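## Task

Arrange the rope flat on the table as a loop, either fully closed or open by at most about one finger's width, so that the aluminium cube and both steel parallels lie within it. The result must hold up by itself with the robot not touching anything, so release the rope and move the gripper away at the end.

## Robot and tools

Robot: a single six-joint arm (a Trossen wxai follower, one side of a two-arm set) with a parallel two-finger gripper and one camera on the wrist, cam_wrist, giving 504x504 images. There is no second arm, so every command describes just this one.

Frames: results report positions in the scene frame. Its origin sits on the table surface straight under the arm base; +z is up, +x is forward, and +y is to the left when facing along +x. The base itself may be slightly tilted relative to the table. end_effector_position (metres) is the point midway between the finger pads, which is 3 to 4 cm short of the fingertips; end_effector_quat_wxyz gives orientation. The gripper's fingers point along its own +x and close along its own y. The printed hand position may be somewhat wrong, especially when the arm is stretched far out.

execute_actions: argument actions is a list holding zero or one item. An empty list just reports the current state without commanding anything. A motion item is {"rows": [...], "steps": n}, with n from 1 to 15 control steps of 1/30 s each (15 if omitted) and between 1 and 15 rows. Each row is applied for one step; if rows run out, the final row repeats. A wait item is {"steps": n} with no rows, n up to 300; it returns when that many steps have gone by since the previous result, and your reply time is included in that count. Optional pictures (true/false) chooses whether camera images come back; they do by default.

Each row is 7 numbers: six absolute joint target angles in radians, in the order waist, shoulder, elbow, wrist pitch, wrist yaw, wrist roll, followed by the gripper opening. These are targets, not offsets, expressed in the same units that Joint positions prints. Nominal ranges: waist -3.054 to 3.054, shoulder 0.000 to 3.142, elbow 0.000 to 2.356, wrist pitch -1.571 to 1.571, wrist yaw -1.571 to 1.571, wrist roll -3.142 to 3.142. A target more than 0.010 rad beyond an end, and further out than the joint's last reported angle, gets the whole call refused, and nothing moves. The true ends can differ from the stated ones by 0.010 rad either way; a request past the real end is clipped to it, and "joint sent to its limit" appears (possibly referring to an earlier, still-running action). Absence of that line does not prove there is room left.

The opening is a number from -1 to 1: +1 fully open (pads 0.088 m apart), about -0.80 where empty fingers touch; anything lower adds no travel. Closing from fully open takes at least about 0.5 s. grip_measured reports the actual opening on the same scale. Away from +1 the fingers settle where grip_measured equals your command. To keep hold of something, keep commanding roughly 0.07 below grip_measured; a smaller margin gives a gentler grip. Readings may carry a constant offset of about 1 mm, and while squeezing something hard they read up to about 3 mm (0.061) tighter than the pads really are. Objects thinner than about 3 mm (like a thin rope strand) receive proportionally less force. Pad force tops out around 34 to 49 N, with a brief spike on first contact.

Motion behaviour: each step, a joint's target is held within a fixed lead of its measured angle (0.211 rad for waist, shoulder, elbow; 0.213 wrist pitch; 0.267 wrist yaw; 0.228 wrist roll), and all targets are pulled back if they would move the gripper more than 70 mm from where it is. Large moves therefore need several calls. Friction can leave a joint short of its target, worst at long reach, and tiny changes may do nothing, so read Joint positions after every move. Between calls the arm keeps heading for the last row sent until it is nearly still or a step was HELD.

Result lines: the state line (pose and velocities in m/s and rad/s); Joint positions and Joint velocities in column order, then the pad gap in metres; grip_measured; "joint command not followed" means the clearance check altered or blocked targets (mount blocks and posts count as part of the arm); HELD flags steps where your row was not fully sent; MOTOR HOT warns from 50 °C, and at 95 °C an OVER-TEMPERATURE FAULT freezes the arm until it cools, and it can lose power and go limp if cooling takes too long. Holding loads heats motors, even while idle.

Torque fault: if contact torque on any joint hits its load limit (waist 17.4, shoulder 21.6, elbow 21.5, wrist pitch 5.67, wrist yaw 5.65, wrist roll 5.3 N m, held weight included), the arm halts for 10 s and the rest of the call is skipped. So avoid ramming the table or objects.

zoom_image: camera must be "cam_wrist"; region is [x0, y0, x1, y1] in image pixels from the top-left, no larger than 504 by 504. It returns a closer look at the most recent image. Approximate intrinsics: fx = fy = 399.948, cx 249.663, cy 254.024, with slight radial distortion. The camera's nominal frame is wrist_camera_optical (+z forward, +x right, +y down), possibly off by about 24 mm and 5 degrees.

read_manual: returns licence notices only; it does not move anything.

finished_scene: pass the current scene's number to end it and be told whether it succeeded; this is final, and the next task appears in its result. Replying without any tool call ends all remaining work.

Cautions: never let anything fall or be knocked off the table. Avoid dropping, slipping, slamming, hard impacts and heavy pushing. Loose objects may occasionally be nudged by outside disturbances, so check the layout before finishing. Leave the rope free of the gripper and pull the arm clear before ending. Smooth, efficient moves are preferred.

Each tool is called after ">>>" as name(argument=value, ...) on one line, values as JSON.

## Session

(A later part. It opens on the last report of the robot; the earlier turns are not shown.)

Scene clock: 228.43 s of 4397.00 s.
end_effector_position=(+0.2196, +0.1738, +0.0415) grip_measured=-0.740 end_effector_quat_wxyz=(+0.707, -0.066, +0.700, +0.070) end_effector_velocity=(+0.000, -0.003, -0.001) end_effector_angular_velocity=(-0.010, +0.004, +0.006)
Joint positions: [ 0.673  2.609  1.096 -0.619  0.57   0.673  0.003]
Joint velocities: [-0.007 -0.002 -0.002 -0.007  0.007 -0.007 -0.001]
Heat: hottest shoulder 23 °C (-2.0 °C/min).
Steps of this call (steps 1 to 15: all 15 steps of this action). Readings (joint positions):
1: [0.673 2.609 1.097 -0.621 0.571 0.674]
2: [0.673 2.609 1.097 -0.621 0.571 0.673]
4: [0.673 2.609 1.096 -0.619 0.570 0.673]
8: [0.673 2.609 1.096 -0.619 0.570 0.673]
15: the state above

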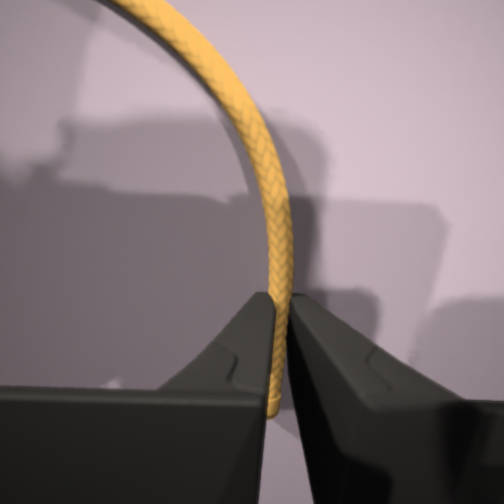

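>>> execute_actions(actions=[{"rows":[[0.67,2.609,1.096,-0.62,0.57,0.67,-0.85],[0.69,2.59,1.11,-0.65,0.56,0.69,-0.85],[0.71,2.565,1.13,-0.68,0.545,0.71,-0.85],[0.735,2.54,1.15,-0.71,0.53,0.73,-0.85],[0.755,2.515,1.165,-0.74,0.52,0.75,-0.85],[0.78,2.49,1.18,-0.77,0.51,0.77,-0.85],[0.8,2.465,1.2,-0.8,0.495,0.79,-0.85],[0.82,2.44,1.22,-0.83,0.48,0.81,-0.85],[0.845,2.415,1.235,-0.86,0.47,0.83,-0.85],[0.865,2.39,1.25,-0.89,0.455,0.85,-0.85],[0.89,2.365,1.27,-0.92,0.44,0.87,-0.85],[0.91,2.34,1.29,-0.95,0.43,0.89,-0.85],[0.93,2.315,1.305,-0.98,0.42,0.91,-0.85],[0.955,2.29,1.32,-1.01,0.405,0.93,-0.85],[0.98,2.265,1.34,-1.04,0.39,0.95,-0.85]],"steps":15}])

>>> execute_actions(actions=[{"rows":[[1.0,2.24,1.36,-1.07,0.38,0.97,-0.85],[1.025,2.215,1.38,-1.1,0.365,0.99,-0.85],[1.05,2.19,1.4,-1.135,0.35,1.01,-0.85],[1.075,2.165,1.42,-1.17,0.34,1.03,-0.85],[1.1,2.14,1.44,-1.2,0.325,1.05,-0.85],[1.125,2.115,1.46,-1.235,0.31,1.07,-0.85],[1.15,2.09,1.48,-1.27,0.3,1.09,-0.85],[1.175,2.065,1.5,-1.3,0.285,1.11,-0.85],[1.2,2.04,1.52,-1.335,0.27,1.13,-0.85],[1.225,2.015,1.54,-1.37,0.26,1.15,-0.85],[1.25,1.99,1.56,-1.4,0.245,1.17,-0.85],[1.275,1.965,1.58,-1.43,0.23,1.19,-0.85],[1.3,1.94,1.6,-1.46,0.22,1.21,-0.85],[1.325,1.92,1.62,-1.48,0.21,1.23,-0.85],[1.35,1.9,1.64,-1.5,0.2,1.25,-0.85]],"steps":15}], pictures=false)

>>> execute_actions(actions=[{"steps":30}])

Scene clock: 262.77 s of 4397.00 s.
end_effector_position=(+0.2210, +0.1927, +0.1979) grip_measured=-0.740 end_effector_quat_wxyz=(+0.747, +0.034, +0.656, +0.102) end_effector_velocity=(-0.105, -0.007, +0.416) end_effector_angular_velocity=(+0.560, -0.174, -0.136)
Joint positions: [ 0.922  2.329  1.295 -0.966  0.425  0.9    0.003]
Joint velocities: [ 0.672 -0.74   0.491 -0.886 -0.403  0.579 -0.   ]
Heat: hottest waist 23 °C (+0.0 °C/min).
Steps of this call (steps 1 to 15: the robot went on to your last target; steps 16 to 90: nothing new was sent; then 30.83 s passed at rest; steps 91 to 105: all 15 steps of this action). Readings (joint positions):
91: [0.673 2.609 1.096 -0.619 0.570 0.673]
92: [0.675 2.608 1.097 -0.624 0.570 0.674]
94: [0.688 2.596 1.107 -0.663 0.556 0.695]
98: [0.765 2.518 1.160 -0.764 0.511 0.763]
105: the state above

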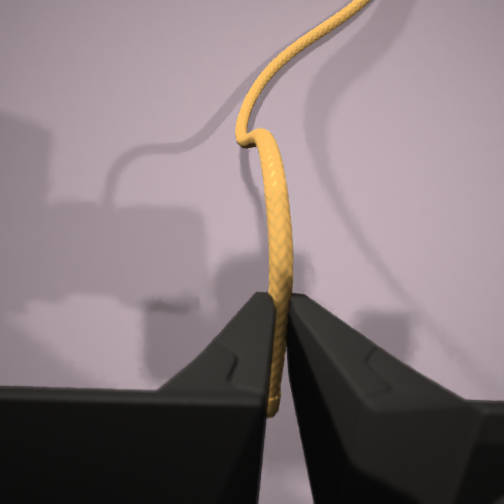

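Scene clock: 263.27 s of 4397.00 s.
end_effector_position=(+0.1121, +0.1368, +0.3918) grip_measured=-0.740 end_effector_quat_wxyz=(+0.751, +0.142, +0.615, +0.196) end_effector_velocity=(-0.272, -0.188, +0.314) end_effector_angular_velocity=(+0.755, -0.078, +0.069)
Joint positions: [ 1.29   1.958  1.585 -1.438  0.229  1.2    0.003]
Joint velocities: [ 0.74  -0.706  0.603 -0.711 -0.33   0.593 -0.   ]
Heat: hottest waist 23 °C (+0.0 °C/min).
Steps of this call (steps 1 to 15: all 15 steps of this action). Readings (joint positions):
1: [0.945 2.305 1.312 -0.997 0.412 0.920]
2: [0.967 2.281 1.329 -1.027 0.399 0.940]
4: [1.014 2.234 1.365 -1.090 0.372 0.981]
8: [1.113 2.134 1.444 -1.220 0.319 1.060]
15: the state above

Scene clock: 264.27 s of 4397.00 s.
end_effector_position=(+0.0889, +0.1189, +0.4173) grip_measured=-0.740 end_effector_quat_wxyz=(+0.747, +0.163, +0.606, +0.220) end_effector_velocity=(-0.003, -0.001, -0.001) end_effector_angular_velocity=(-0.007, +0.009, +0.030)
Joint positions: [ 1.352  1.898  1.638 -1.498  0.203  1.247  0.003]
Joint velocities: [-0.002 -0.002 -0.002 -0.007 -0.022 -0.022 -0.   ]
Heat: hottest waist 23 °C (+0.0 °C/min).
Steps of this call (steps 1 to 30: the robot went on to your last target). Readings (joint positions):
1: [1.313 1.938 1.602 -1.457 0.219 1.215]
2: [1.332 1.920 1.616 -1.470 0.213 1.225]
4: [1.351 1.897 1.634 -1.485 0.206 1.237]
8: [1.352 1.895 1.638 -1.496 0.204 1.245]
30: the state above
The arm was judged still, so your last target was given up. Only a new action makes it travel on or press farther. Fingers that are still opening or closing keep moving.

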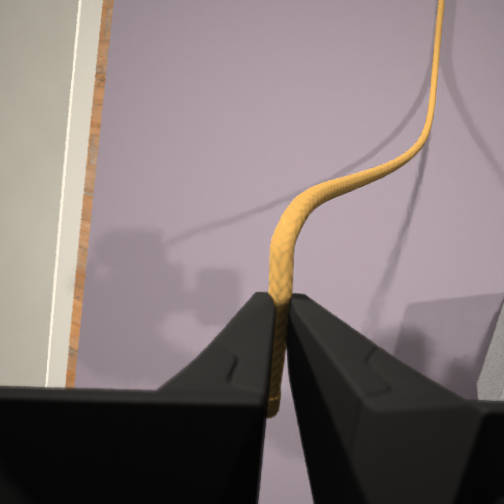

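>>> execute_actions(actions=[{"rows":[[1.33,1.885,1.62,-1.5,0.21,1.2,-0.85],[1.31,1.875,1.6,-1.5,0.22,1.15,-0.85],[1.295,1.865,1.585,-1.51,0.23,1.1,-0.85],[1.28,1.855,1.57,-1.51,0.24,1.05,-0.85],[1.265,1.845,1.555,-1.51,0.25,1.0,-0.85],[1.25,1.835,1.54,-1.51,0.26,0.95,-0.85],[1.235,1.825,1.525,-1.52,0.27,0.9,-0.85],[1.22,1.815,1.51,-1.52,0.28,0.85,-0.85],[1.205,1.805,1.495,-1.52,0.29,0.8,-0.85],[1.19,1.795,1.48,-1.52,0.3,0.75,-0.85],[1.175,1.785,1.465,-1.53,0.31,0.7,-0.85],[1.16,1.775,1.45,-1.53,0.32,0.65,-0.85],[1.145,1.765,1.435,-1.53,0.33,0.6,-0.85],[1.13,1.755,1.42,-1.53,0.34,0.55,-0.85],[1.115,1.745,1.405,-1.54,0.35,0.5,-0.85]],"steps":15}], pictures=false)

>>> execute_actions(actions=[{"rows":[[1.1,1.738,1.39,-1.54,0.36,0.45,-0.85],[1.085,1.73,1.375,-1.54,0.37,0.4,-0.85],[1.07,1.722,1.36,-1.54,0.38,0.35,-0.85],[1.055,1.715,1.345,-1.54,0.39,0.3,-0.85],[1.04,1.708,1.33,-1.55,0.4,0.25,-0.85],[1.025,1.7,1.315,-1.55,0.41,0.2,-0.85],[1.01,1.693,1.3,-1.55,0.42,0.15,-0.85],[0.995,1.686,1.285,-1.55,0.43,0.1,-0.85],[0.98,1.68,1.27,-1.55,0.44,0.05,-0.85],[0.965,1.674,1.255,-1.55,0.45,0.0,-0.85],[0.95,1.668,1.24,-1.55,0.46,-0.05,-0.85],[0.935,1.662,1.225,-1.55,0.465,-0.1,-0.85],[0.92,1.657,1.21,-1.55,0.47,-0.15,-0.85],[0.9,1.652,1.195,-1.55,0.476,-0.2,-0.85]],"steps":15}], pictures=false)

>>> execute_actions(actions=[{"steps":30}])

Scene clock: 283.20 s of 4397.00 s.
end_effector_position=(+0.1447, +0.0629, +0.3651) grip_measured=-0.740 end_effector_quat_wxyz=(+0.772, -0.062, +0.558, +0.296) end_effector_velocity=(+0.092, -0.145, -0.134) end_effector_angular_velocity=(-0.628, -0.418, +0.936)
Joint positions: [ 1.154  1.773  1.453 -1.528  0.324  0.621  0.003]
Joint velocities: [-0.447 -0.295 -0.437 -0.11   0.286 -1.458 -0.   ]
Heat: hottest waist 22 °C (+0.0 °C/min).
Steps of this call (steps 1 to 100: nothing new was sent; then 15.10 s passed at rest; steps 101 to 115: all 15 steps of this action). Readings (joint positions):
101: [1.351 1.897 1.638 -1.498 0.203 1.239]
102: [1.346 1.894 1.633 -1.498 0.203 1.216]
104: [1.325 1.881 1.613 -1.502 0.217 1.145]
108: [1.259 1.843 1.557 -1.512 0.255 0.965]
115: the state above

Scene clock: 283.70 s of 4397.00 s.
end_effector_position=(+0.1758, +0.0007, +0.2931) grip_measured=-0.740 end_effector_quat_wxyz=(+0.682, -0.341, +0.512, +0.395) end_effector_velocity=(+0.015, -0.099, -0.125) end_effector_angular_velocity=(-0.476, +0.110, +0.745)
Joint positions: [ 0.929  1.664  1.231 -1.549  0.463 -0.117  0.003]
Joint velocities: [-0.403 -0.12  -0.339 -0.081  0.139 -0.974 -0.   ]
Heat: hottest waist 22 °C (+0.0 °C/min).
Steps of this call (steps 1 to 15: all 15 steps of this action). Readings (joint positions):
1: [1.139 1.764 1.438 -1.531 0.334 0.571]
2: [1.124 1.754 1.424 -1.534 0.344 0.521]
4: [1.094 1.737 1.393 -1.536 0.364 0.421]
8: [1.034 1.708 1.333 -1.545 0.404 0.221]
15: the state above

Scene clock: 284.70 s of 4397.00 s.
end_effector_position=(+0.1768, -0.0051, +0.2852) grip_measured=-0.740 end_effector_quat_wxyz=(+0.663, -0.368, +0.507, +0.409) end_effector_velocity=(-0.002, -0.004, -0.001) end_effector_angular_velocity=(-0.023, +0.000, +0.016)
Joint positions: [ 0.905  1.656  1.208 -1.55   0.473 -0.197  0.003]
Joint velocities: [ 0.002 -0.002 -0.002 -0.022  0.007 -0.007 -0.   ]
Heat: hottest waist 22 °C (+0.0 °C/min).
Steps of this call (steps 1 to 30: the robot went on to your last target). Readings (joint positions):
1: [0.918 1.662 1.222 -1.550 0.467 -0.142]
2: [0.910 1.660 1.216 -1.550 0.469 -0.159]
4: [0.905 1.659 1.211 -1.550 0.472 -0.179]
8: [0.905 1.656 1.208 -1.550 0.473 -0.193]
30: the state above
The arm was judged still, so your last target was given up. Only a new action makes it travel on or press farther. Fingers that are still opening or closing keep moving.

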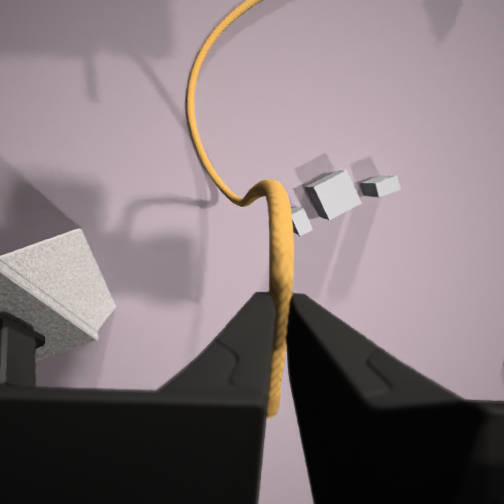

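>>> execute_actions(actions=[{"rows":[[0.87,1.64,1.185,-1.545,0.49,-0.28,-0.85],[0.83,1.625,1.165,-1.54,0.51,-0.37,-0.85],[0.79,1.61,1.145,-1.535,0.53,-0.46,-0.85],[0.75,1.595,1.125,-1.53,0.55,-0.54,-0.85],[0.715,1.58,1.105,-1.52,0.57,-0.63,-0.85],[0.675,1.565,1.085,-1.51,0.59,-0.72,-0.85],[0.635,1.55,1.065,-1.5,0.61,-0.8,-0.85],[0.6,1.54,1.05,-1.485,0.63,-0.89,-0.85],[0.56,1.53,1.03,-1.47,0.645,-0.98,-0.85],[0.52,1.52,1.015,-1.455,0.66,-1.06,-0.85],[0.48,1.51,1.0,-1.44,0.675,-1.15,-0.85],[0.445,1.5,0.985,-1.425,0.69,-1.24,-0.85],[0.405,1.49,0.97,-1.41,0.7,-1.32,-0.85],[0.365,1.48,0.955,-1.395,0.715,-1.41,-0.85],[0.329,1.47,0.94,-1.378,0.724,-1.5,-0.85]],"steps":15}], pictures=false)

>>> execute_actions(actions=[{"steps":30}])

Scene clock: 296.07 s of 4397.00 s.
end_effector_position=(+0.2035, -0.0962, +0.1892) grip_measured=-0.740 end_effector_quat_wxyz=(-0.487, +0.532, -0.457, -0.521) end_effector_velocity=(-0.020, -0.179, -0.222) end_effector_angular_velocity=(-0.245, +0.408, +0.982)
Joint positions: [ 0.422  1.499  0.988 -1.415  0.692 -1.118  0.003]
Joint velocities: [-1.145 -0.305 -0.462  0.432  0.344 -1.985 -0.   ]
Heat: hottest waist 21 °C (-2.0 °C/min).
Steps of this call (steps 1 to 180: nothing new was sent; then 4.87 s passed at rest; steps 181 to 195: all 15 steps of this action). Readings (joint positions):
181: [0.902 1.654 1.206 -1.549 0.475 -0.216]
182: [0.891 1.650 1.200 -1.544 0.482 -0.259]
184: [0.840 1.630 1.175 -1.538 0.509 -0.381]
188: [0.690 1.574 1.104 -1.511 0.583 -0.649]
195: the state above

Scene clock: 297.07 s of 4397.00 s.
end_effector_position=(+0.2010, -0.1101, +0.1721) grip_measured=-0.740 end_effector_quat_wxyz=(-0.391, +0.593, -0.385, -0.589) end_effector_velocity=(-0.002, -0.000, -0.001) end_effector_angular_velocity=(+0.004, +0.010, +0.010)
Joint positions: [ 0.333  1.474  0.951 -1.38   0.721 -1.497  0.003]
Joint velocities: [-0.002 -0.002 -0.002 -0.007 -0.007 -0.007  0.   ]
Heat: hottest waist 21 °C (-2.0 °C/min).
Steps of this call (steps 1 to 30: the robot went on to your last target). Readings (joint positions):
1: [0.388 1.491 0.976 -1.404 0.704 -1.184]
2: [0.364 1.485 0.966 -1.399 0.710 -1.251]
4: [0.343 1.479 0.957 -1.389 0.716 -1.375]
8: [0.336 1.476 0.952 -1.381 0.720 -1.470]
30: the state above
The arm was judged still, so your last target was given up. Only a new action makes it travel on or press farther. Fingers that are still opening or closing keep moving.

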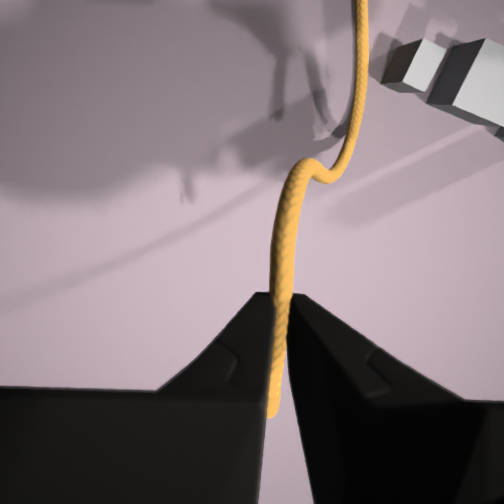

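>>> execute_actions(actions=[{"rows":[[0.315,1.484,0.95,-1.355,0.725,-1.555,-0.85],[0.3,1.495,0.95,-1.33,0.73,-1.61,-0.85],[0.285,1.506,0.95,-1.305,0.735,-1.665,-0.85],[0.27,1.517,0.95,-1.28,0.74,-1.72,-0.85],[0.255,1.528,0.95,-1.255,0.745,-1.775,-0.85],[0.24,1.54,0.955,-1.23,0.75,-1.83,-0.85],[0.225,1.552,0.955,-1.205,0.755,-1.885,-0.85],[0.21,1.564,0.96,-1.18,0.76,-1.94,-0.85],[0.195,1.576,0.96,-1.155,0.76,-1.995,-0.85],[0.18,1.59,0.965,-1.13,0.765,-2.05,-0.85],[0.165,1.604,0.965,-1.105,0.765,-2.105,-0.85],[0.15,1.618,0.97,-1.08,0.77,-2.16,-0.85],[0.135,1.632,0.97,-1.055,0.77,-2.215,-0.85],[0.12,1.646,0.975,-1.03,0.775,-2.27,-0.85],[0.105,1.66,0.98,-1.005,0.775,-2.325,-0.85]],"steps":15}], pictures=false)

>>> execute_actions(actions=[{"rows":[[0.092,1.676,0.983,-0.98,0.78,-2.38,-0.85],[0.079,1.693,0.987,-0.955,0.78,-2.435,-0.85],[0.066,1.71,0.99,-0.93,0.78,-2.49,-0.85],[0.053,1.726,0.994,-0.905,0.78,-2.545,-0.85],[0.04,1.743,0.997,-0.88,0.78,-2.6,-0.85],[0.027,1.76,1.0,-0.855,0.78,-2.655,-0.85],[0.014,1.776,1.004,-0.83,0.78,-2.71,-0.85],[0.001,1.793,1.008,-0.805,0.784,-2.765,-0.85],[-0.012,1.81,1.011,-0.78,0.784,-2.82,-0.85],[-0.026,1.826,1.015,-0.755,0.784,-2.875,-0.85],[-0.04,1.843,1.018,-0.73,0.784,-2.93,-0.85],[-0.053,1.86,1.022,-0.705,0.784,-2.985,-0.85],[-0.066,1.876,1.026,-0.68,0.784,-3.04,-0.85],[-0.08,1.892,1.03,-0.657,0.784,-3.1,-0.85]],"steps":15}], pictures=false)

>>> execute_actions(actions=[{"rows":[[-0.08,1.892,1.03,-0.657,0.784,-3.1,-0.85],[-0.08,1.892,1.03,-0.657,0.784,-3.1,-0.85],[-0.08,1.892,1.03,-0.657,0.784,-3.1,-0.85],[-0.08,1.892,1.03,-0.657,0.784,-3.1,-0.85],[-0.08,1.892,1.03,-0.657,0.784,-3.1,-0.85],[-0.08,1.892,1.03,-0.657,0.784,-3.1,-0.85],[-0.08,1.892,1.03,-0.657,0.784,-3.1,-0.85],[-0.08,1.892,1.03,-0.657,0.784,-3.1,0]],"steps":15}])

>>> execute_actions(actions=[{"rows":[[-0.025,1.865,1.075,-0.78,0.784,-3.0,0],[-0.025,1.865,1.075,-0.78,0.784,-3.0,0],[0.03,1.842,1.121,-0.908,0.784,-2.9,0],[0.03,1.842,1.121,-0.908,0.784,-2.9,0],[0.03,1.842,1.121,-0.908,0.784,-2.9,0],[0.03,1.842,1.121,-0.908,0.784,-2.9,0],[0.6,1.9,1.7,-1.45,0.62,0.75,1]],"steps":15}], pictures=false)

>>> execute_actions(actions=[{"steps":60}])

Scene clock: 315.60 s of 4397.00 s.
end_effector_position=(+0.2511, -0.1088, +0.1257) grip_measured=-0.740 end_effector_quat_wxyz=(-0.254, +0.666, -0.246, -0.657) end_effector_velocity=(+0.110, -0.006, -0.124) end_effector_angular_velocity=(+0.002, +0.044, +1.049)
Joint positions: [ 0.146  1.62   0.963 -1.066  0.767 -2.193  0.003]
Joint velocities: [-0.447  0.408  0.09   0.681  0.037 -1.619 -0.   ]
Heat: hottest waist 21 °C (-2.0 °C/min).
Steps of this call (steps 1 to 420: nothing new was sent; then 4.03 s passed at rest; steps 421 to 435: all 15 steps of this action). Readings (joint positions):
421: [0.332 1.474 0.951 -1.375 0.721 -1.511]
422: [0.326 1.476 0.951 -1.364 0.722 -1.538]
424: [0.306 1.488 0.951 -1.327 0.729 -1.616]
428: [0.250 1.531 0.951 -1.238 0.746 -1.813]
435: the state above

Scene clock: 316.10 s of 4397.00 s.
end_effector_position=(+0.3062, -0.1097, +0.0529) grip_measured=-0.740 end_effector_quat_wxyz=(-0.065, +0.708, -0.063, -0.701) end_effector_velocity=(+0.051, -0.013, -0.136) end_effector_angular_velocity=(-0.007, +0.110, +0.725)
Joint positions: [-0.054  1.858  1.018 -0.696  0.781 -3.007  0.003]
Joint velocities: [-0.339  0.388  0.105  0.462 -0.007 -1.092 -0.   ]
Heat: hottest waist 21 °C (-2.0 °C/min).
Steps of this call (steps 1 to 15: all 15 steps of this action). Readings (joint positions):
1: [0.131 1.634 0.966 -1.041 0.770 -2.248]
2: [0.117 1.649 0.971 -1.016 0.773 -2.303]
4: [0.090 1.680 0.979 -0.965 0.776 -2.413]
8: [0.038 1.745 0.992 -0.865 0.778 -2.633]
15: the state above

Scene clock: 316.60 s of 4397.00 s.
end_effector_position=(+0.3102, -0.1106, +0.0442) grip_measured=-0.055 end_effector_quat_wxyz=(-0.043, +0.709, -0.041, -0.703) end_effector_velocity=(+0.002, -0.000, +0.000) end_effector_angular_velocity=(+0.007, -0.007, +0.012)
Joint positions: [-0.075  1.882  1.023 -0.659  0.782 -3.097  0.036]
Joint velocities: [-0.002 -0.002  0.002  0.007 -0.007 -0.022  0.034]
Heat: hottest waist 21 °C (-2.0 °C/min).
Steps of this call (steps 1 to 15: all 15 steps of this action). Readings (joint positions):
1: [-0.064 1.869 1.020 -0.683 0.781 -3.036]
2: [-0.070 1.875 1.021 -0.676 0.782 -3.055]
4: [-0.075 1.880 1.021 -0.668 0.782 -3.077]
8: [-0.075 1.881 1.023 -0.660 0.782 -3.093]
15: the state above

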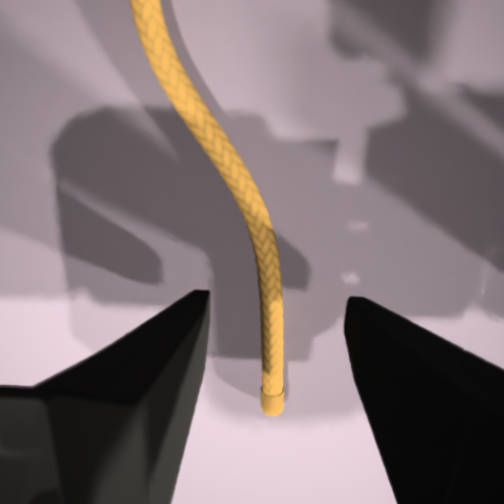

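Scene clock: 317.10 s of 4397.00 s.
end_effector_position=(+0.3377, -0.0507, +0.2384) grip_measured=+0.920 end_effector_quat_wxyz=(-0.156, +0.751, -0.030, -0.641) end_effector_velocity=(-0.033, +0.140, +0.614) end_effector_angular_velocity=(+0.387, -0.786, -0.483)
Joint positions: [ 0.408  1.89   1.501 -1.292  0.638 -2.475  0.084]
Joint velocities: [ 1.458  0.017  1.414 -1.341 -0.11   1.546  0.067]
Heat: hottest waist 22 °C (-1.0 °C/min).
Steps of this call (steps 1 to 15: all 15 steps of this action). Readings (joint positions):
1: [-0.072 1.882 1.032 -0.686 0.782 -3.075]
2: [-0.062 1.882 1.042 -0.719 0.782 -3.052]
4: [-0.024 1.873 1.073 -0.815 0.782 -2.977]
8: [0.069 1.865 1.169 -0.962 0.729 -2.841]
15: the state above

Scene clock: 319.10 s of 4397.00 s.
end_effector_position=(+0.3259, -0.0316, +0.3204) grip_measured=+1.000 end_effector_quat_wxyz=(+0.789, +0.160, +0.593, +0.014) end_effector_velocity=(-0.003, +0.001, -0.001) end_effector_angular_velocity=(+0.016, +0.018, +0.004)
Joint positions: [ 0.603  1.894  1.691 -1.448  0.621  0.746  0.088]
Joint velocities: [-0.002 -0.002 -0.002 -0.007 -0.022  0.007  0.   ]
Heat: hottest waist 22 °C (-1.0 °C/min).
Steps of this call (steps 1 to 60: the robot went on to your last target). Readings (joint positions):
1: [0.456 1.891 1.548 -1.333 0.634 -2.420]
2: [0.503 1.891 1.593 -1.366 0.631 -2.355]
4: [0.576 1.891 1.657 -1.406 0.624 -2.219]
8: [0.609 1.889 1.691 -1.439 0.621 -1.950]
60: the state above

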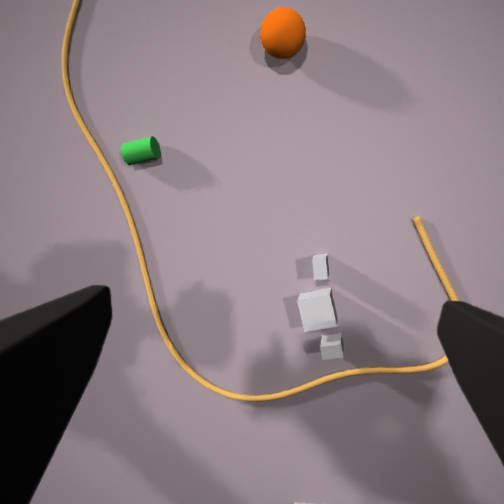

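>>> execute_actions(actions=[{"rows":[[0.464,2.957,2.163,-1.218,0.673,0.47,0.0]],"steps":15}], pictures=false)

>>> execute_actions(actions=[{"steps":35}])

Scene clock: 334.17 s of 4397.00 s.
end_effector_position=(+0.4637, +0.0916, +0.2139) grip_measured=+0.007 end_effector_quat_wxyz=(+0.785, +0.072, +0.615, +0.032) end_effector_velocity=(-0.103, +0.391, -0.448) end_effector_angular_velocity=(-0.594, +0.783, +0.854)
Joint positions: [ 0.464  2.581  2.148 -1.22   0.673  0.477  0.039]
Joint velocities: [ 0.027  1.306  0.022  0.007 -0.022 -0.037 -0.003]
Heat: hottest waist 23 °C (+1.0 °C/min).
Steps of this call (steps 1 to 15: the robot went on to your last target; steps 16 to 110: nothing new was sent; then 10.90 s passed at rest; steps 111 to 125: all 15 steps of this action). Readings (joint positions):
111: [0.596 1.917 1.713 -1.441 0.622 0.710]
112: [0.579 1.949 1.758 -1.384 0.633 0.659]
114: [0.533 2.044 1.874 -1.299 0.652 0.575]
118: [0.467 2.271 2.095 -1.228 0.672 0.496]
125: the state above

Scene clock: 335.33 s of 4397.00 s.
end_effector_position=(+0.4101, +0.1840, +0.0815) grip_measured=+0.003 end_effector_quat_wxyz=(+0.706, -0.062, +0.703, +0.062) end_effector_velocity=(-0.003, +0.000, +0.000) end_effector_angular_velocity=(+0.000, +0.010, +0.002)
Joint positions: [ 0.465  2.955  2.161 -1.219  0.672  0.472  0.039]
Joint velocities: [ 0.002 -0.002 -0.007 -0.007 -0.007  0.007 -0.   ]
Heat: hottest waist 23 °C (+1.0 °C/min).
Steps of this call (steps 1 to 30: the robot went on to your last target; steps 31 to 35: nothing new was sent). Readings (joint positions):
1: [0.465 2.625 2.149 -1.219 0.673 0.476]
2: [0.465 2.668 2.149 -1.219 0.673 0.476]
4: [0.465 2.753 2.151 -1.219 0.673 0.475]
8: [0.465 2.905 2.153 -1.217 0.673 0.473]
35: the state above
The arm was judged still, so your last target was given up. Only a new action makes it travel on or press farther. Fingers that are still opening or closing keep moving.

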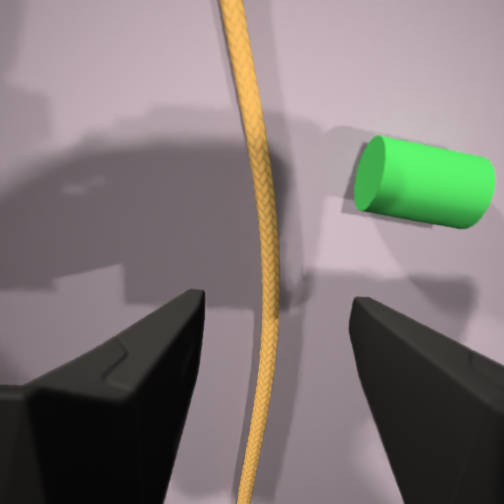

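>>> execute_actions(actions=[{"rows":[[0.457,2.96,2.148,-1.2,0.676,0.46,-0.2],[0.45,2.963,2.135,-1.18,0.679,0.45,-0.2],[0.442,2.966,2.122,-1.16,0.682,0.44,-0.2],[0.435,2.969,2.11,-1.14,0.685,0.43,-0.2],[0.427,2.972,2.097,-1.12,0.688,0.42,-0.2],[0.42,2.975,2.084,-1.1,0.691,0.41,-0.2],[0.412,2.978,2.071,-1.083,0.694,0.4,-0.2],[0.404,2.982,2.058,-1.066,0.697,0.4,-0.2]],"steps":15}], pictures=false)

>>> execute_actions(actions=[{"rows":[[0.404,2.982,2.058,-1.066,0.697,0.4,-0.85]],"steps":12}])

Scene clock: 341.60 s of 4397.00 s.
end_effector_position=(+0.4138, +0.1836, +0.0462) grip_measured=-0.197 end_effector_quat_wxyz=(+0.710, -0.060, +0.699, +0.062) end_effector_velocity=(-0.005, -0.001, -0.019) end_effector_angular_velocity=(-0.056, -0.029, -0.012)
Joint positions: [ 0.414  2.966  2.075 -1.069  0.696  0.405  0.029]
Joint velocities: [-0.007  0.007 -0.076  0.081  0.066  0.007 -0.001]
Heat: hottest waist 25 °C (+3.0 °C/min).
Steps of this call (steps 1 to 90: nothing new was sent; then 2.77 s passed at rest; steps 91 to 105: all 15 steps of this action). Readings (joint positions):
91: [0.465 2.955 2.161 -1.216 0.672 0.470]
92: [0.465 2.955 2.158 -1.206 0.673 0.466]
94: [0.461 2.955 2.146 -1.177 0.677 0.451]
98: [0.435 2.958 2.101 -1.108 0.687 0.418]
105: the state above

Scene clock: 342.00 s of 4397.00 s.
end_effector_position=(+0.4131, +0.1846, +0.0462) grip_measured=-0.758 end_effector_quat_wxyz=(+0.710, -0.061, +0.699, +0.063) end_effector_velocity=(-0.001, -0.001, +0.001) end_effector_angular_velocity=(-0.009, -0.001, -0.001)
Joint positions: [ 0.415  2.966  2.072 -1.066  0.695  0.403  0.002]
Joint velocities: [ 0.002 -0.002 -0.002 -0.007  0.007  0.007  0.   ]
Heat: hottest waist 25 °C (+3.0 °C/min).
Steps of this call (steps 1 to 12: all 12 steps of this action). Readings (joint positions):
1: [0.416 2.966 2.075 -1.068 0.698 0.404]
2: [0.416 2.966 2.074 -1.068 0.698 0.403]
4: [0.414 2.966 2.073 -1.067 0.696 0.403]
8: [0.415 2.966 2.072 -1.066 0.695 0.403]
12: the state above

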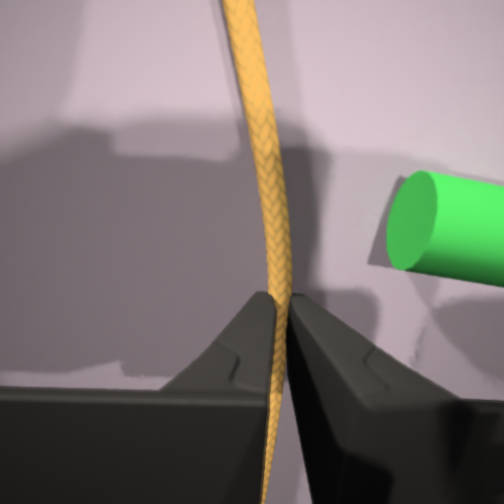

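>>> execute_actions(actions=[{"rows":[[0.425,2.96,2.09,-1.09,0.69,0.41,-0.85],[0.438,2.95,2.105,-1.12,0.685,0.42,-0.85],[0.45,2.94,2.12,-1.15,0.68,0.44,-0.85],[0.462,2.925,2.13,-1.18,0.675,0.45,-0.85],[0.474,2.91,2.135,-1.21,0.67,0.46,-0.85],[0.484,2.89,2.135,-1.24,0.665,0.47,-0.85],[0.49,2.865,2.125,-1.26,0.665,0.48,-0.85],[0.49,2.84,2.11,-1.27,0.665,0.48,-0.85],[0.48,2.81,2.08,-1.27,0.67,0.48,-0.85],[0.47,2.78,2.05,-1.26,0.675,0.48,-0.85],[0.46,2.75,2.02,-1.25,0.68,0.475,-0.85],[0.45,2.72,1.99,-1.24,0.685,0.47,-0.85],[0.44,2.69,1.96,-1.235,0.69,0.47,-0.85],[0.425,2.66,1.93,-1.225,0.695,0.465,-0.85],[0.41,2.63,1.9,-1.22,0.7,0.46,-0.85]],"steps":15}], pictures=false)

>>> execute_actions(actions=[{"rows":[[0.397,2.6,1.87,-1.21,0.704,0.46,-0.85],[0.385,2.57,1.84,-1.2,0.708,0.455,-0.85],[0.372,2.54,1.81,-1.195,0.712,0.45,-0.85],[0.36,2.51,1.78,-1.185,0.716,0.45,-0.85],[0.347,2.48,1.75,-1.18,0.72,0.445,-0.85],[0.334,2.45,1.72,-1.17,0.724,0.44,-0.85],[0.322,2.42,1.69,-1.16,0.728,0.44,-0.85],[0.31,2.39,1.66,-1.15,0.732,0.435,-0.85],[0.297,2.36,1.63,-1.14,0.735,0.43,-0.85],[0.284,2.333,1.6,-1.135,0.738,0.428,-0.85]],"steps":15}])

>>> execute_actions(actions=[{"rows":[[0.271,2.338,1.583,-1.103,0.741,0.411,-0.85],[0.258,2.343,1.566,-1.071,0.744,0.394,-0.85],[0.245,2.348,1.549,-1.039,0.747,0.377,-0.85],[0.232,2.353,1.532,-1.007,0.75,0.36,-0.85],[0.219,2.358,1.515,-0.975,0.753,0.343,-0.85],[0.206,2.363,1.498,-0.942,0.756,0.326,-0.85],[0.193,2.368,1.481,-0.91,0.759,0.309,-0.85],[0.18,2.373,1.464,-0.878,0.762,0.292,-0.85],[0.167,2.378,1.447,-0.846,0.765,0.275,-0.85],[0.154,2.383,1.43,-0.814,0.768,0.258,-0.85]],"steps":15}], pictures=false)

>>> execute_actions(actions=[{"rows":[[0.154,2.383,1.43,-0.814,0.768,0.258,0],[0.154,2.383,1.43,-0.814,0.768,0.258,0],[0.154,2.383,1.43,-0.814,0.768,0.258,0],[0.154,2.383,1.43,-0.814,0.768,0.258,0],[0.154,2.383,1.43,-0.814,0.768,0.258,0],[0.154,2.383,1.43,-0.814,0.768,0.258,0],[0.2,2.36,1.5,-0.93,0.757,0.32,0],[0.24,2.35,1.55,-1.03,0.747,0.37,0],[0.284,2.333,1.6,-1.135,0.738,0.428,0],[0.284,2.333,1.6,-1.135,0.738,0.428,0],[0.284,2.333,1.6,-1.135,0.738,0.428,0],[0.5,1.9,1.6,-1.45,0.68,0.65,1]],"steps":15}], pictures=false)

>>> execute_actions(actions=[{"steps":25}])

Scene clock: 359.73 s of 4397.00 s.
end_effector_position=(+0.4116, +0.1267, +0.1348) grip_measured=-0.758 end_effector_quat_wxyz=(+0.724, -0.042, +0.687, +0.052) end_effector_velocity=(+0.016, -0.319, +0.031) end_effector_angular_velocity=(+0.014, +0.039, -0.405)
Joint positions: [ 0.461  2.698  1.984 -1.232  0.687  0.469  0.002]
Joint velocities: [-0.413 -0.95  -0.828  0.154  0.139 -0.066 -0.   ]
Heat: hottest waist 27 °C (+6.1 °C/min).
Steps of this call (steps 1 to 15: the robot went on to your last target; steps 16 to 90: nothing new was sent; then 14.23 s passed at rest; steps 91 to 105: all 15 steps of this action). Readings (joint positions):
91: [0.416 2.966 2.074 -1.069 0.695 0.403]
92: [0.418 2.966 2.079 -1.082 0.694 0.405]
94: [0.427 2.964 2.093 -1.125 0.687 0.424]
98: [0.471 2.917 2.106 -1.222 0.670 0.461]
105: the state above

Scene clock: 360.23 s of 4397.00 s.
end_effector_position=(+0.3905, +0.0086, +0.1238) grip_measured=-0.757 end_effector_quat_wxyz=(+0.712, +0.008, +0.702, -0.004) end_effector_velocity=(-0.010, -0.025, +0.007) end_effector_angular_velocity=(+0.009, -0.022, -0.028)
Joint positions: [ 0.284  2.339  1.624 -1.139  0.737  0.432  0.002]
Joint velocities: [-0.022 -0.115 -0.1    0.037  0.007 -0.022 -0.   ]
Heat: hottest waist 27 °C (+6.0 °C/min).
Steps of this call (steps 1 to 15: all 15 steps of this action). Readings (joint positions):
1: [0.446 2.668 1.955 -1.226 0.692 0.467]
2: [0.430 2.638 1.926 -1.219 0.696 0.465]
4: [0.396 2.583 1.865 -1.204 0.705 0.459]
8: [0.339 2.472 1.741 -1.173 0.720 0.446]
15: the state above

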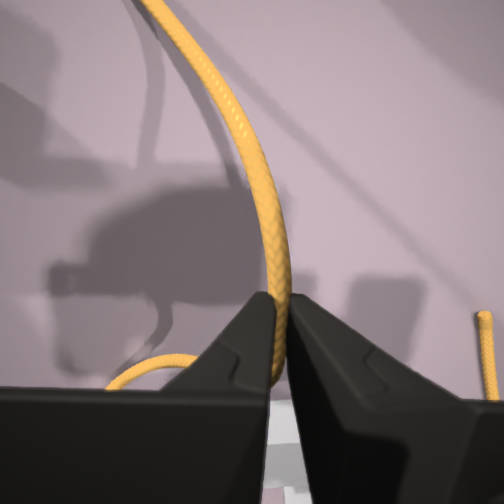

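Scene clock: 360.73 s of 4397.00 s.
end_effector_position=(+0.3832, +0.0076, +0.0462) grip_measured=-0.757 end_effector_quat_wxyz=(+0.704, +0.003, +0.710, -0.002) end_effector_velocity=(-0.007, +0.013, -0.020) end_effector_angular_velocity=(+0.013, -0.012, +0.050)
Joint positions: [ 0.153  2.376  1.441 -0.828  0.764  0.267  0.002]
Joint velocities: [-0.012  0.017 -0.076  0.125 -0.007 -0.081  0.   ]
Heat: hottest waist 27 °C (+6.1 °C/min).
Steps of this call (steps 1 to 15: all 15 steps of this action). Readings (joint positions):
1: [0.283 2.337 1.618 -1.131 0.737 0.428]
2: [0.282 2.337 1.608 -1.114 0.739 0.419]
4: [0.272 2.337 1.581 -1.067 0.741 0.395]
8: [0.222 2.348 1.515 -0.951 0.753 0.333]
15: the state above

Scene clock: 361.23 s of 4397.00 s.
end_effector_position=(+0.3702, +0.0124, +0.1603) grip_measured=+0.403 end_effector_quat_wxyz=(+0.725, +0.021, +0.689, -0.004) end_effector_velocity=(-0.143, -0.035, +0.579) end_effector_angular_velocity=(+0.274, -0.684, -0.150)
Joint positions: [ 0.368  2.247  1.57  -1.192  0.713  0.521  0.059]
Joint velocities: [ 1.062 -1.096  0.129 -1.136 -0.227  0.857  0.175]
Heat: hottest waist 27 °C (+6.0 °C/min).
Steps of this call (steps 1 to 15: all 15 steps of this action). Readings (joint positions):
1: [0.153 2.376 1.439 -0.824 0.764 0.265]
2: [0.153 2.376 1.439 -0.821 0.765 0.264]
4: [0.154 2.376 1.439 -0.817 0.766 0.262]
8: [0.166 2.376 1.467 -0.896 0.763 0.299]
15: the state above

Scene clock: 362.07 s of 4397.00 s.
end_effector_position=(+0.3284, -0.0545, +0.2771) grip_measured=+1.000 end_effector_quat_wxyz=(+0.773, +0.096, +0.627, -0.006) end_effector_velocity=(-0.004, +0.002, -0.002) end_effector_angular_velocity=(+0.011, +0.019, +0.018)
Joint positions: [ 0.503  1.897  1.609 -1.448  0.681  0.647  0.088]
Joint velocities: [-0.002 -0.002 -0.007 -0.007 -0.022 -0.007  0.   ]
Heat: hottest waist 27 °C (+6.1 °C/min).
Steps of this call (steps 1 to 25: the robot went on to your last target). Readings (joint positions):
1: [0.402 2.208 1.575 -1.233 0.705 0.548]
2: [0.433 2.166 1.578 -1.279 0.699 0.570]
4: [0.480 2.072 1.582 -1.356 0.689 0.604]
8: [0.505 1.914 1.604 -1.429 0.686 0.638]
25: the state above

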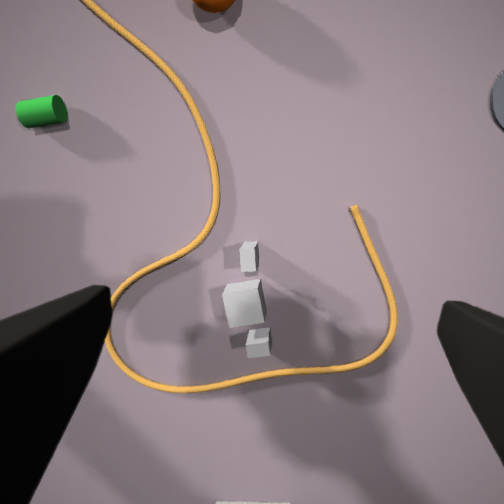

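>>> execute_actions(actions=[{"rows":[[0.03,1.85,1.125,-0.908,0.784,-0.07,0.1]],"steps":15}], pictures=false)

>>> execute_actions(actions=[{"rows":[[0.03,1.85,1.125,-0.908,0.784,-0.07,0.1],[0.016,1.857,1.113,-0.877,0.784,-0.09,0.1],[0.002,1.864,1.1,-0.845,0.784,-0.11,0.1],[-0.012,1.871,1.088,-0.814,0.784,-0.13,0.1],[-0.026,1.878,1.075,-0.783,0.784,-0.15,0.1],[-0.04,1.885,1.063,-0.751,0.784,-0.17,0.1],[-0.054,1.892,1.05,-0.72,0.784,-0.19,0.1],[-0.068,1.899,1.038,-0.689,0.784,-0.21,0.1],[-0.082,1.906,1.025,-0.657,0.784,-0.22,0.1]],"steps":15}])

>>> execute_actions(actions=[{"rows":[[-0.082,1.906,1.025,-0.657,0.784,-0.22,-0.85]],"steps":15}])

Scene clock: 370.20 s of 4397.00 s.
end_effector_position=(+0.3122, -0.1101, +0.0900) grip_measured=+0.106 end_effector_quat_wxyz=(+0.705, -0.045, +0.707, +0.046) end_effector_velocity=(+0.025, +0.010, +0.007) end_effector_angular_velocity=(+0.002, -0.129, +0.225)
Joint positions: [ 0.029  1.858  1.139 -0.919  0.781 -0.042  0.044]
Joint velocities: [ 0.037 -0.007 -0.017  0.154  0.007 -0.3   -0.003]
Heat: hottest waist 27 °C (+6.1 °C/min).
Steps of this call (steps 1 to 15: the robot went on to your last target; steps 16 to 90: nothing new was sent; then 4.63 s passed at rest; steps 91 to 105: all 15 steps of this action). Readings (joint positions):
91: [0.493 1.889 1.579 -1.402 0.695 0.604]
92: [0.462 1.874 1.536 -1.347 0.715 0.549]
94: [0.370 1.859 1.449 -1.251 0.747 0.444]
98: [0.171 1.858 1.268 -1.051 0.770 0.231]
105: the state above

Scene clock: 370.70 s of 4397.00 s.
end_effector_position=(+0.3106, -0.1095, +0.0415) grip_measured=+0.103 end_effector_quat_wxyz=(+0.704, -0.051, +0.706, +0.053) end_effector_velocity=(+0.015, +0.001, -0.000) end_effector_angular_velocity=(+0.003, -0.066, +0.018)
Joint positions: [-0.079  1.898  1.034 -0.667  0.782 -0.213  0.044]
Joint velocities: [ 0.002 -0.002 -0.007  0.095 -0.007 -0.081  0.   ]
Heat: hottest waist 27 °C (+6.0 °C/min).
Steps of this call (steps 1 to 15: all 15 steps of this action). Readings (joint positions):
1: [0.031 1.858 1.139 -0.916 0.781 -0.050]
2: [0.031 1.858 1.136 -0.907 0.782 -0.061]
4: [0.023 1.858 1.123 -0.867 0.782 -0.090]
8: [-0.028 1.872 1.078 -0.758 0.782 -0.162]
15: the state above

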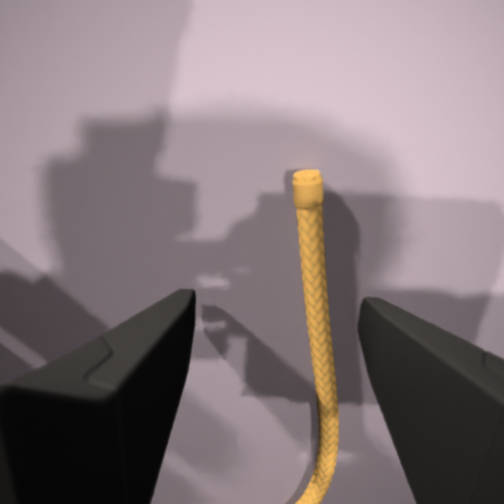

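Scene clock: 371.20 s of 4397.00 s.
end_effector_position=(+0.3121, -0.1093, +0.0419) grip_measured=-0.772 end_effector_quat_wxyz=(+0.706, -0.051, +0.704, +0.052) end_effector_velocity=(+0.000, +0.000, -0.000) end_effector_angular_velocity=(+0.007, -0.004, +0.015)
Joint positions: [-0.077  1.898  1.034 -0.659  0.783 -0.217  0.001]
Joint velocities: [-0.002 -0.002 -0.002  0.007 -0.007 -0.022 -0.   ]
Heat: hottest waist 27 °C (+6.1 °C/min).
Steps of this call (steps 1 to 15: all 15 steps of this action). Readings (joint positions):
1: [-0.079 1.898 1.034 -0.663 0.782 -0.214]
2: [-0.079 1.898 1.034 -0.661 0.782 -0.215]
4: [-0.079 1.898 1.034 -0.660 0.782 -0.216]
8: [-0.078 1.898 1.034 -0.659 0.782 -0.217]
15: the state above

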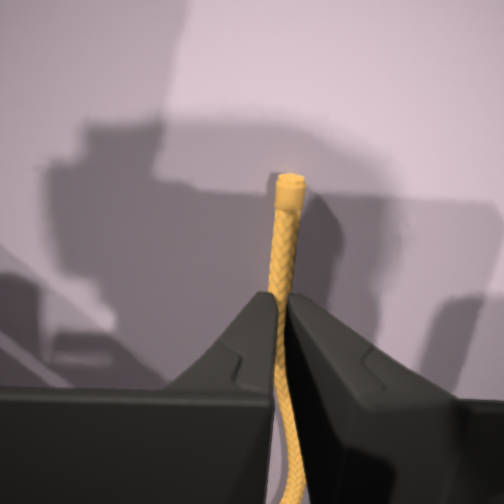

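>>> execute_actions(actions=[{"rows":[[-0.065,1.9,1.07,-0.69,0.783,-0.27,-0.85],[-0.05,1.915,1.11,-0.72,0.783,-0.32,-0.85],[-0.035,1.935,1.15,-0.75,0.783,-0.38,-0.85],[-0.02,1.96,1.19,-0.78,0.783,-0.44,-0.85],[-0.005,1.99,1.23,-0.81,0.783,-0.5,-0.85],[0.01,2.02,1.27,-0.835,0.783,-0.56,-0.85],[0.025,2.05,1.3,-0.855,0.78,-0.62,-0.85],[0.04,2.08,1.33,-0.87,0.78,-0.68,-0.85],[0.06,2.11,1.35,-0.88,0.78,-0.74,-0.85],[0.08,2.14,1.37,-0.89,0.775,-0.8,-0.85],[0.1,2.17,1.385,-0.895,0.775,-0.85,-0.85],[0.12,2.2,1.4,-0.9,0.77,-0.9,-0.85],[0.14,2.23,1.41,-0.905,0.77,-0.94,-0.85],[0.16,2.26,1.42,-0.91,0.765,-0.98,-0.85],[0.18,2.285,1.425,-0.914,0.763,-1.0,-0.85]],"steps":15}], pictures=false)

>>> execute_actions(actions=[{"rows":[[0.18,2.285,1.425,-0.914,0.763,-1.0,-0.85],[0.18,2.285,1.425,-0.914,0.763,-1.0,-0.85],[0.18,2.285,1.425,-0.914,0.763,-1.0,-0.85],[0.18,2.285,1.425,-0.914,0.763,-1.0,-0.85],[0.165,2.29,1.405,-0.88,0.766,-1.02,-0.85],[0.15,2.297,1.385,-0.845,0.769,-1.04,-0.85],[0.135,2.303,1.365,-0.81,0.772,-1.06,-0.85]],"steps":15}])

Scene clock: 381.60 s of 4397.00 s.
end_effector_position=(+0.3782, -0.0386, +0.0783) grip_measured=-0.772 end_effector_quat_wxyz=(+0.608, -0.375, +0.594, +0.370) end_effector_velocity=(+0.002, +0.352, -0.016) end_effector_angular_velocity=(-0.039, +0.115, +2.050)
Joint positions: [ 0.131  2.203  1.398 -0.896  0.772 -0.908  0.001]
Joint velocities: [ 0.608  0.886  0.286 -0.154 -0.11  -1.092  0.   ]
Heat: hottest waist 27 °C (+5.0 °C/min).
Steps of this call (steps 1 to 15: the robot went on to your last target; steps 16 to 90: nothing new was sent; then 6.90 s passed at rest; steps 91 to 105: all 15 steps of this action). Readings (joint positions):
91: [-0.076 1.898 1.037 -0.665 0.783 -0.229]
92: [-0.074 1.900 1.049 -0.683 0.783 -0.254]
94: [-0.058 1.918 1.097 -0.727 0.783 -0.333]
98: [0.000 2.001 1.251 -0.816 0.783 -0.544]
105: the state above

Scene clock: 382.10 s of 4397.00 s.
end_effector_position=(+0.3746, -0.0111, +0.0527) grip_measured=-0.772 end_effector_quat_wxyz=(+0.567, -0.423, +0.566, +0.423) end_effector_velocity=(-0.002, +0.002, -0.003) end_effector_angular_velocity=(+0.008, -0.002, +0.015)
Joint positions: [ 0.135  2.293  1.374 -0.815  0.77  -1.055  0.001]
Joint velocities: [-0.002 -0.002 -0.017  0.022 -0.007 -0.022 -0.   ]
Heat: hottest waist 27 °C (+5.1 °C/min).
Steps of this call (steps 1 to 15: all 15 steps of this action). Readings (joint positions):
1: [0.150 2.229 1.405 -0.899 0.768 -0.936]
2: [0.166 2.248 1.407 -0.903 0.765 -0.955]
4: [0.185 2.272 1.407 -0.911 0.762 -0.978]
8: [0.167 2.281 1.395 -0.845 0.766 -1.031]
15: the state above

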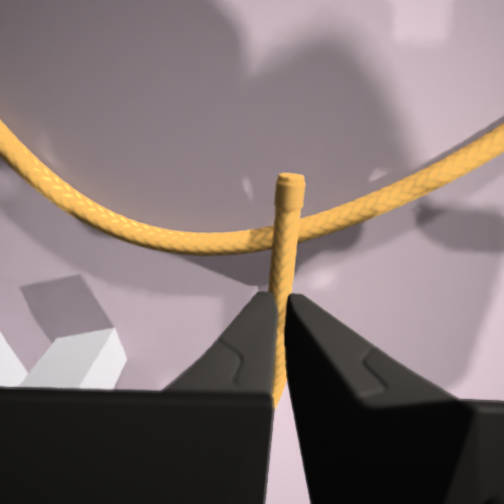

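>>> execute_actions(actions=[{"rows":[[0.135,2.303,1.365,-0.81,0.772,-1.06,-0.3],[0.135,2.303,1.365,-0.81,0.772,-1.06,-0.3],[0.135,2.303,1.365,-0.81,0.772,-1.06,-0.3],[0.135,2.303,1.365,-0.81,0.772,-1.06,-0.3],[0.135,2.303,1.365,-0.81,0.772,-1.06,-0.3],[0.135,2.303,1.365,-0.81,0.772,-1.06,-0.3],[0.18,2.28,1.425,-0.914,0.763,-1.0,-0.3],[0.22,2.26,1.48,-1.02,0.755,-0.95,-0.3],[0.22,2.26,1.48,-1.02,0.755,-0.95,-0.3],[0.22,2.26,1.48,-1.02,0.755,-0.95,-0.3],[0.5,1.9,1.6,-1.45,0.68,0.65,1]],"steps":15}], pictures=false)

>>> execute_actions(actions=[{"steps":35}])

Scene clock: 387.97 s of 4397.00 s.
end_effector_position=(+0.3758, -0.0081, +0.1593) grip_measured=+0.224 end_effector_quat_wxyz=(+0.620, -0.404, +0.545, +0.395) end_effector_velocity=(-0.021, -0.027, +0.603) end_effector_angular_velocity=(+0.427, -0.940, -0.659)
Joint positions: [ 0.325  2.168  1.515 -1.114  0.718 -0.815  0.05 ]
Joint velocities: [ 1.013 -0.969  0.486 -0.945 -0.168  1.062  0.175]
Heat: hottest waist 28 °C (+6.1 °C/min).
Steps of this call (steps 1 to 15: the robot went on to your last target; steps 16 to 90: nothing new was sent; then 2.37 s passed at rest; steps 91 to 105: all 15 steps of this action). Readings (joint positions):
91: [0.135 2.293 1.374 -0.811 0.770 -1.057]
92: [0.135 2.293 1.374 -0.811 0.770 -1.057]
94: [0.135 2.293 1.374 -0.811 0.770 -1.057]
98: [0.147 2.293 1.400 -0.886 0.768 -1.021]
105: the state above

Scene clock: 389.13 s of 4397.00 s.
end_effector_position=(+0.3278, -0.0542, +0.2765) grip_measured=+1.000 end_effector_quat_wxyz=(+0.773, +0.094, +0.628, -0.006) end_effector_velocity=(-0.000, +0.002, +0.001) end_effector_angular_velocity=(+0.015, -0.000, -0.022)
Joint positions: [ 0.503  1.897  1.605 -1.448  0.682  0.646  0.088]
Joint velocities: [ 0.002 -0.002 -0.002  0.007 -0.007  0.022  0.   ]
Heat: hottest waist 28 °C (+5.1 °C/min).
Steps of this call (steps 1 to 35: the robot went on to your last target). Readings (joint positions):
1: [0.359 2.134 1.531 -1.149 0.712 -0.775]
2: [0.392 2.096 1.545 -1.189 0.705 -0.731]
4: [0.450 2.017 1.568 -1.288 0.694 -0.622]
8: [0.506 1.901 1.600 -1.415 0.686 -0.354]
35: the state above

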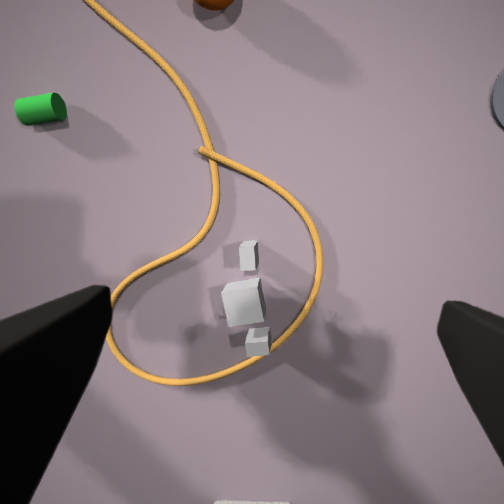

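>>> finished_scene(scene=1)

The scene is finished: the task was done.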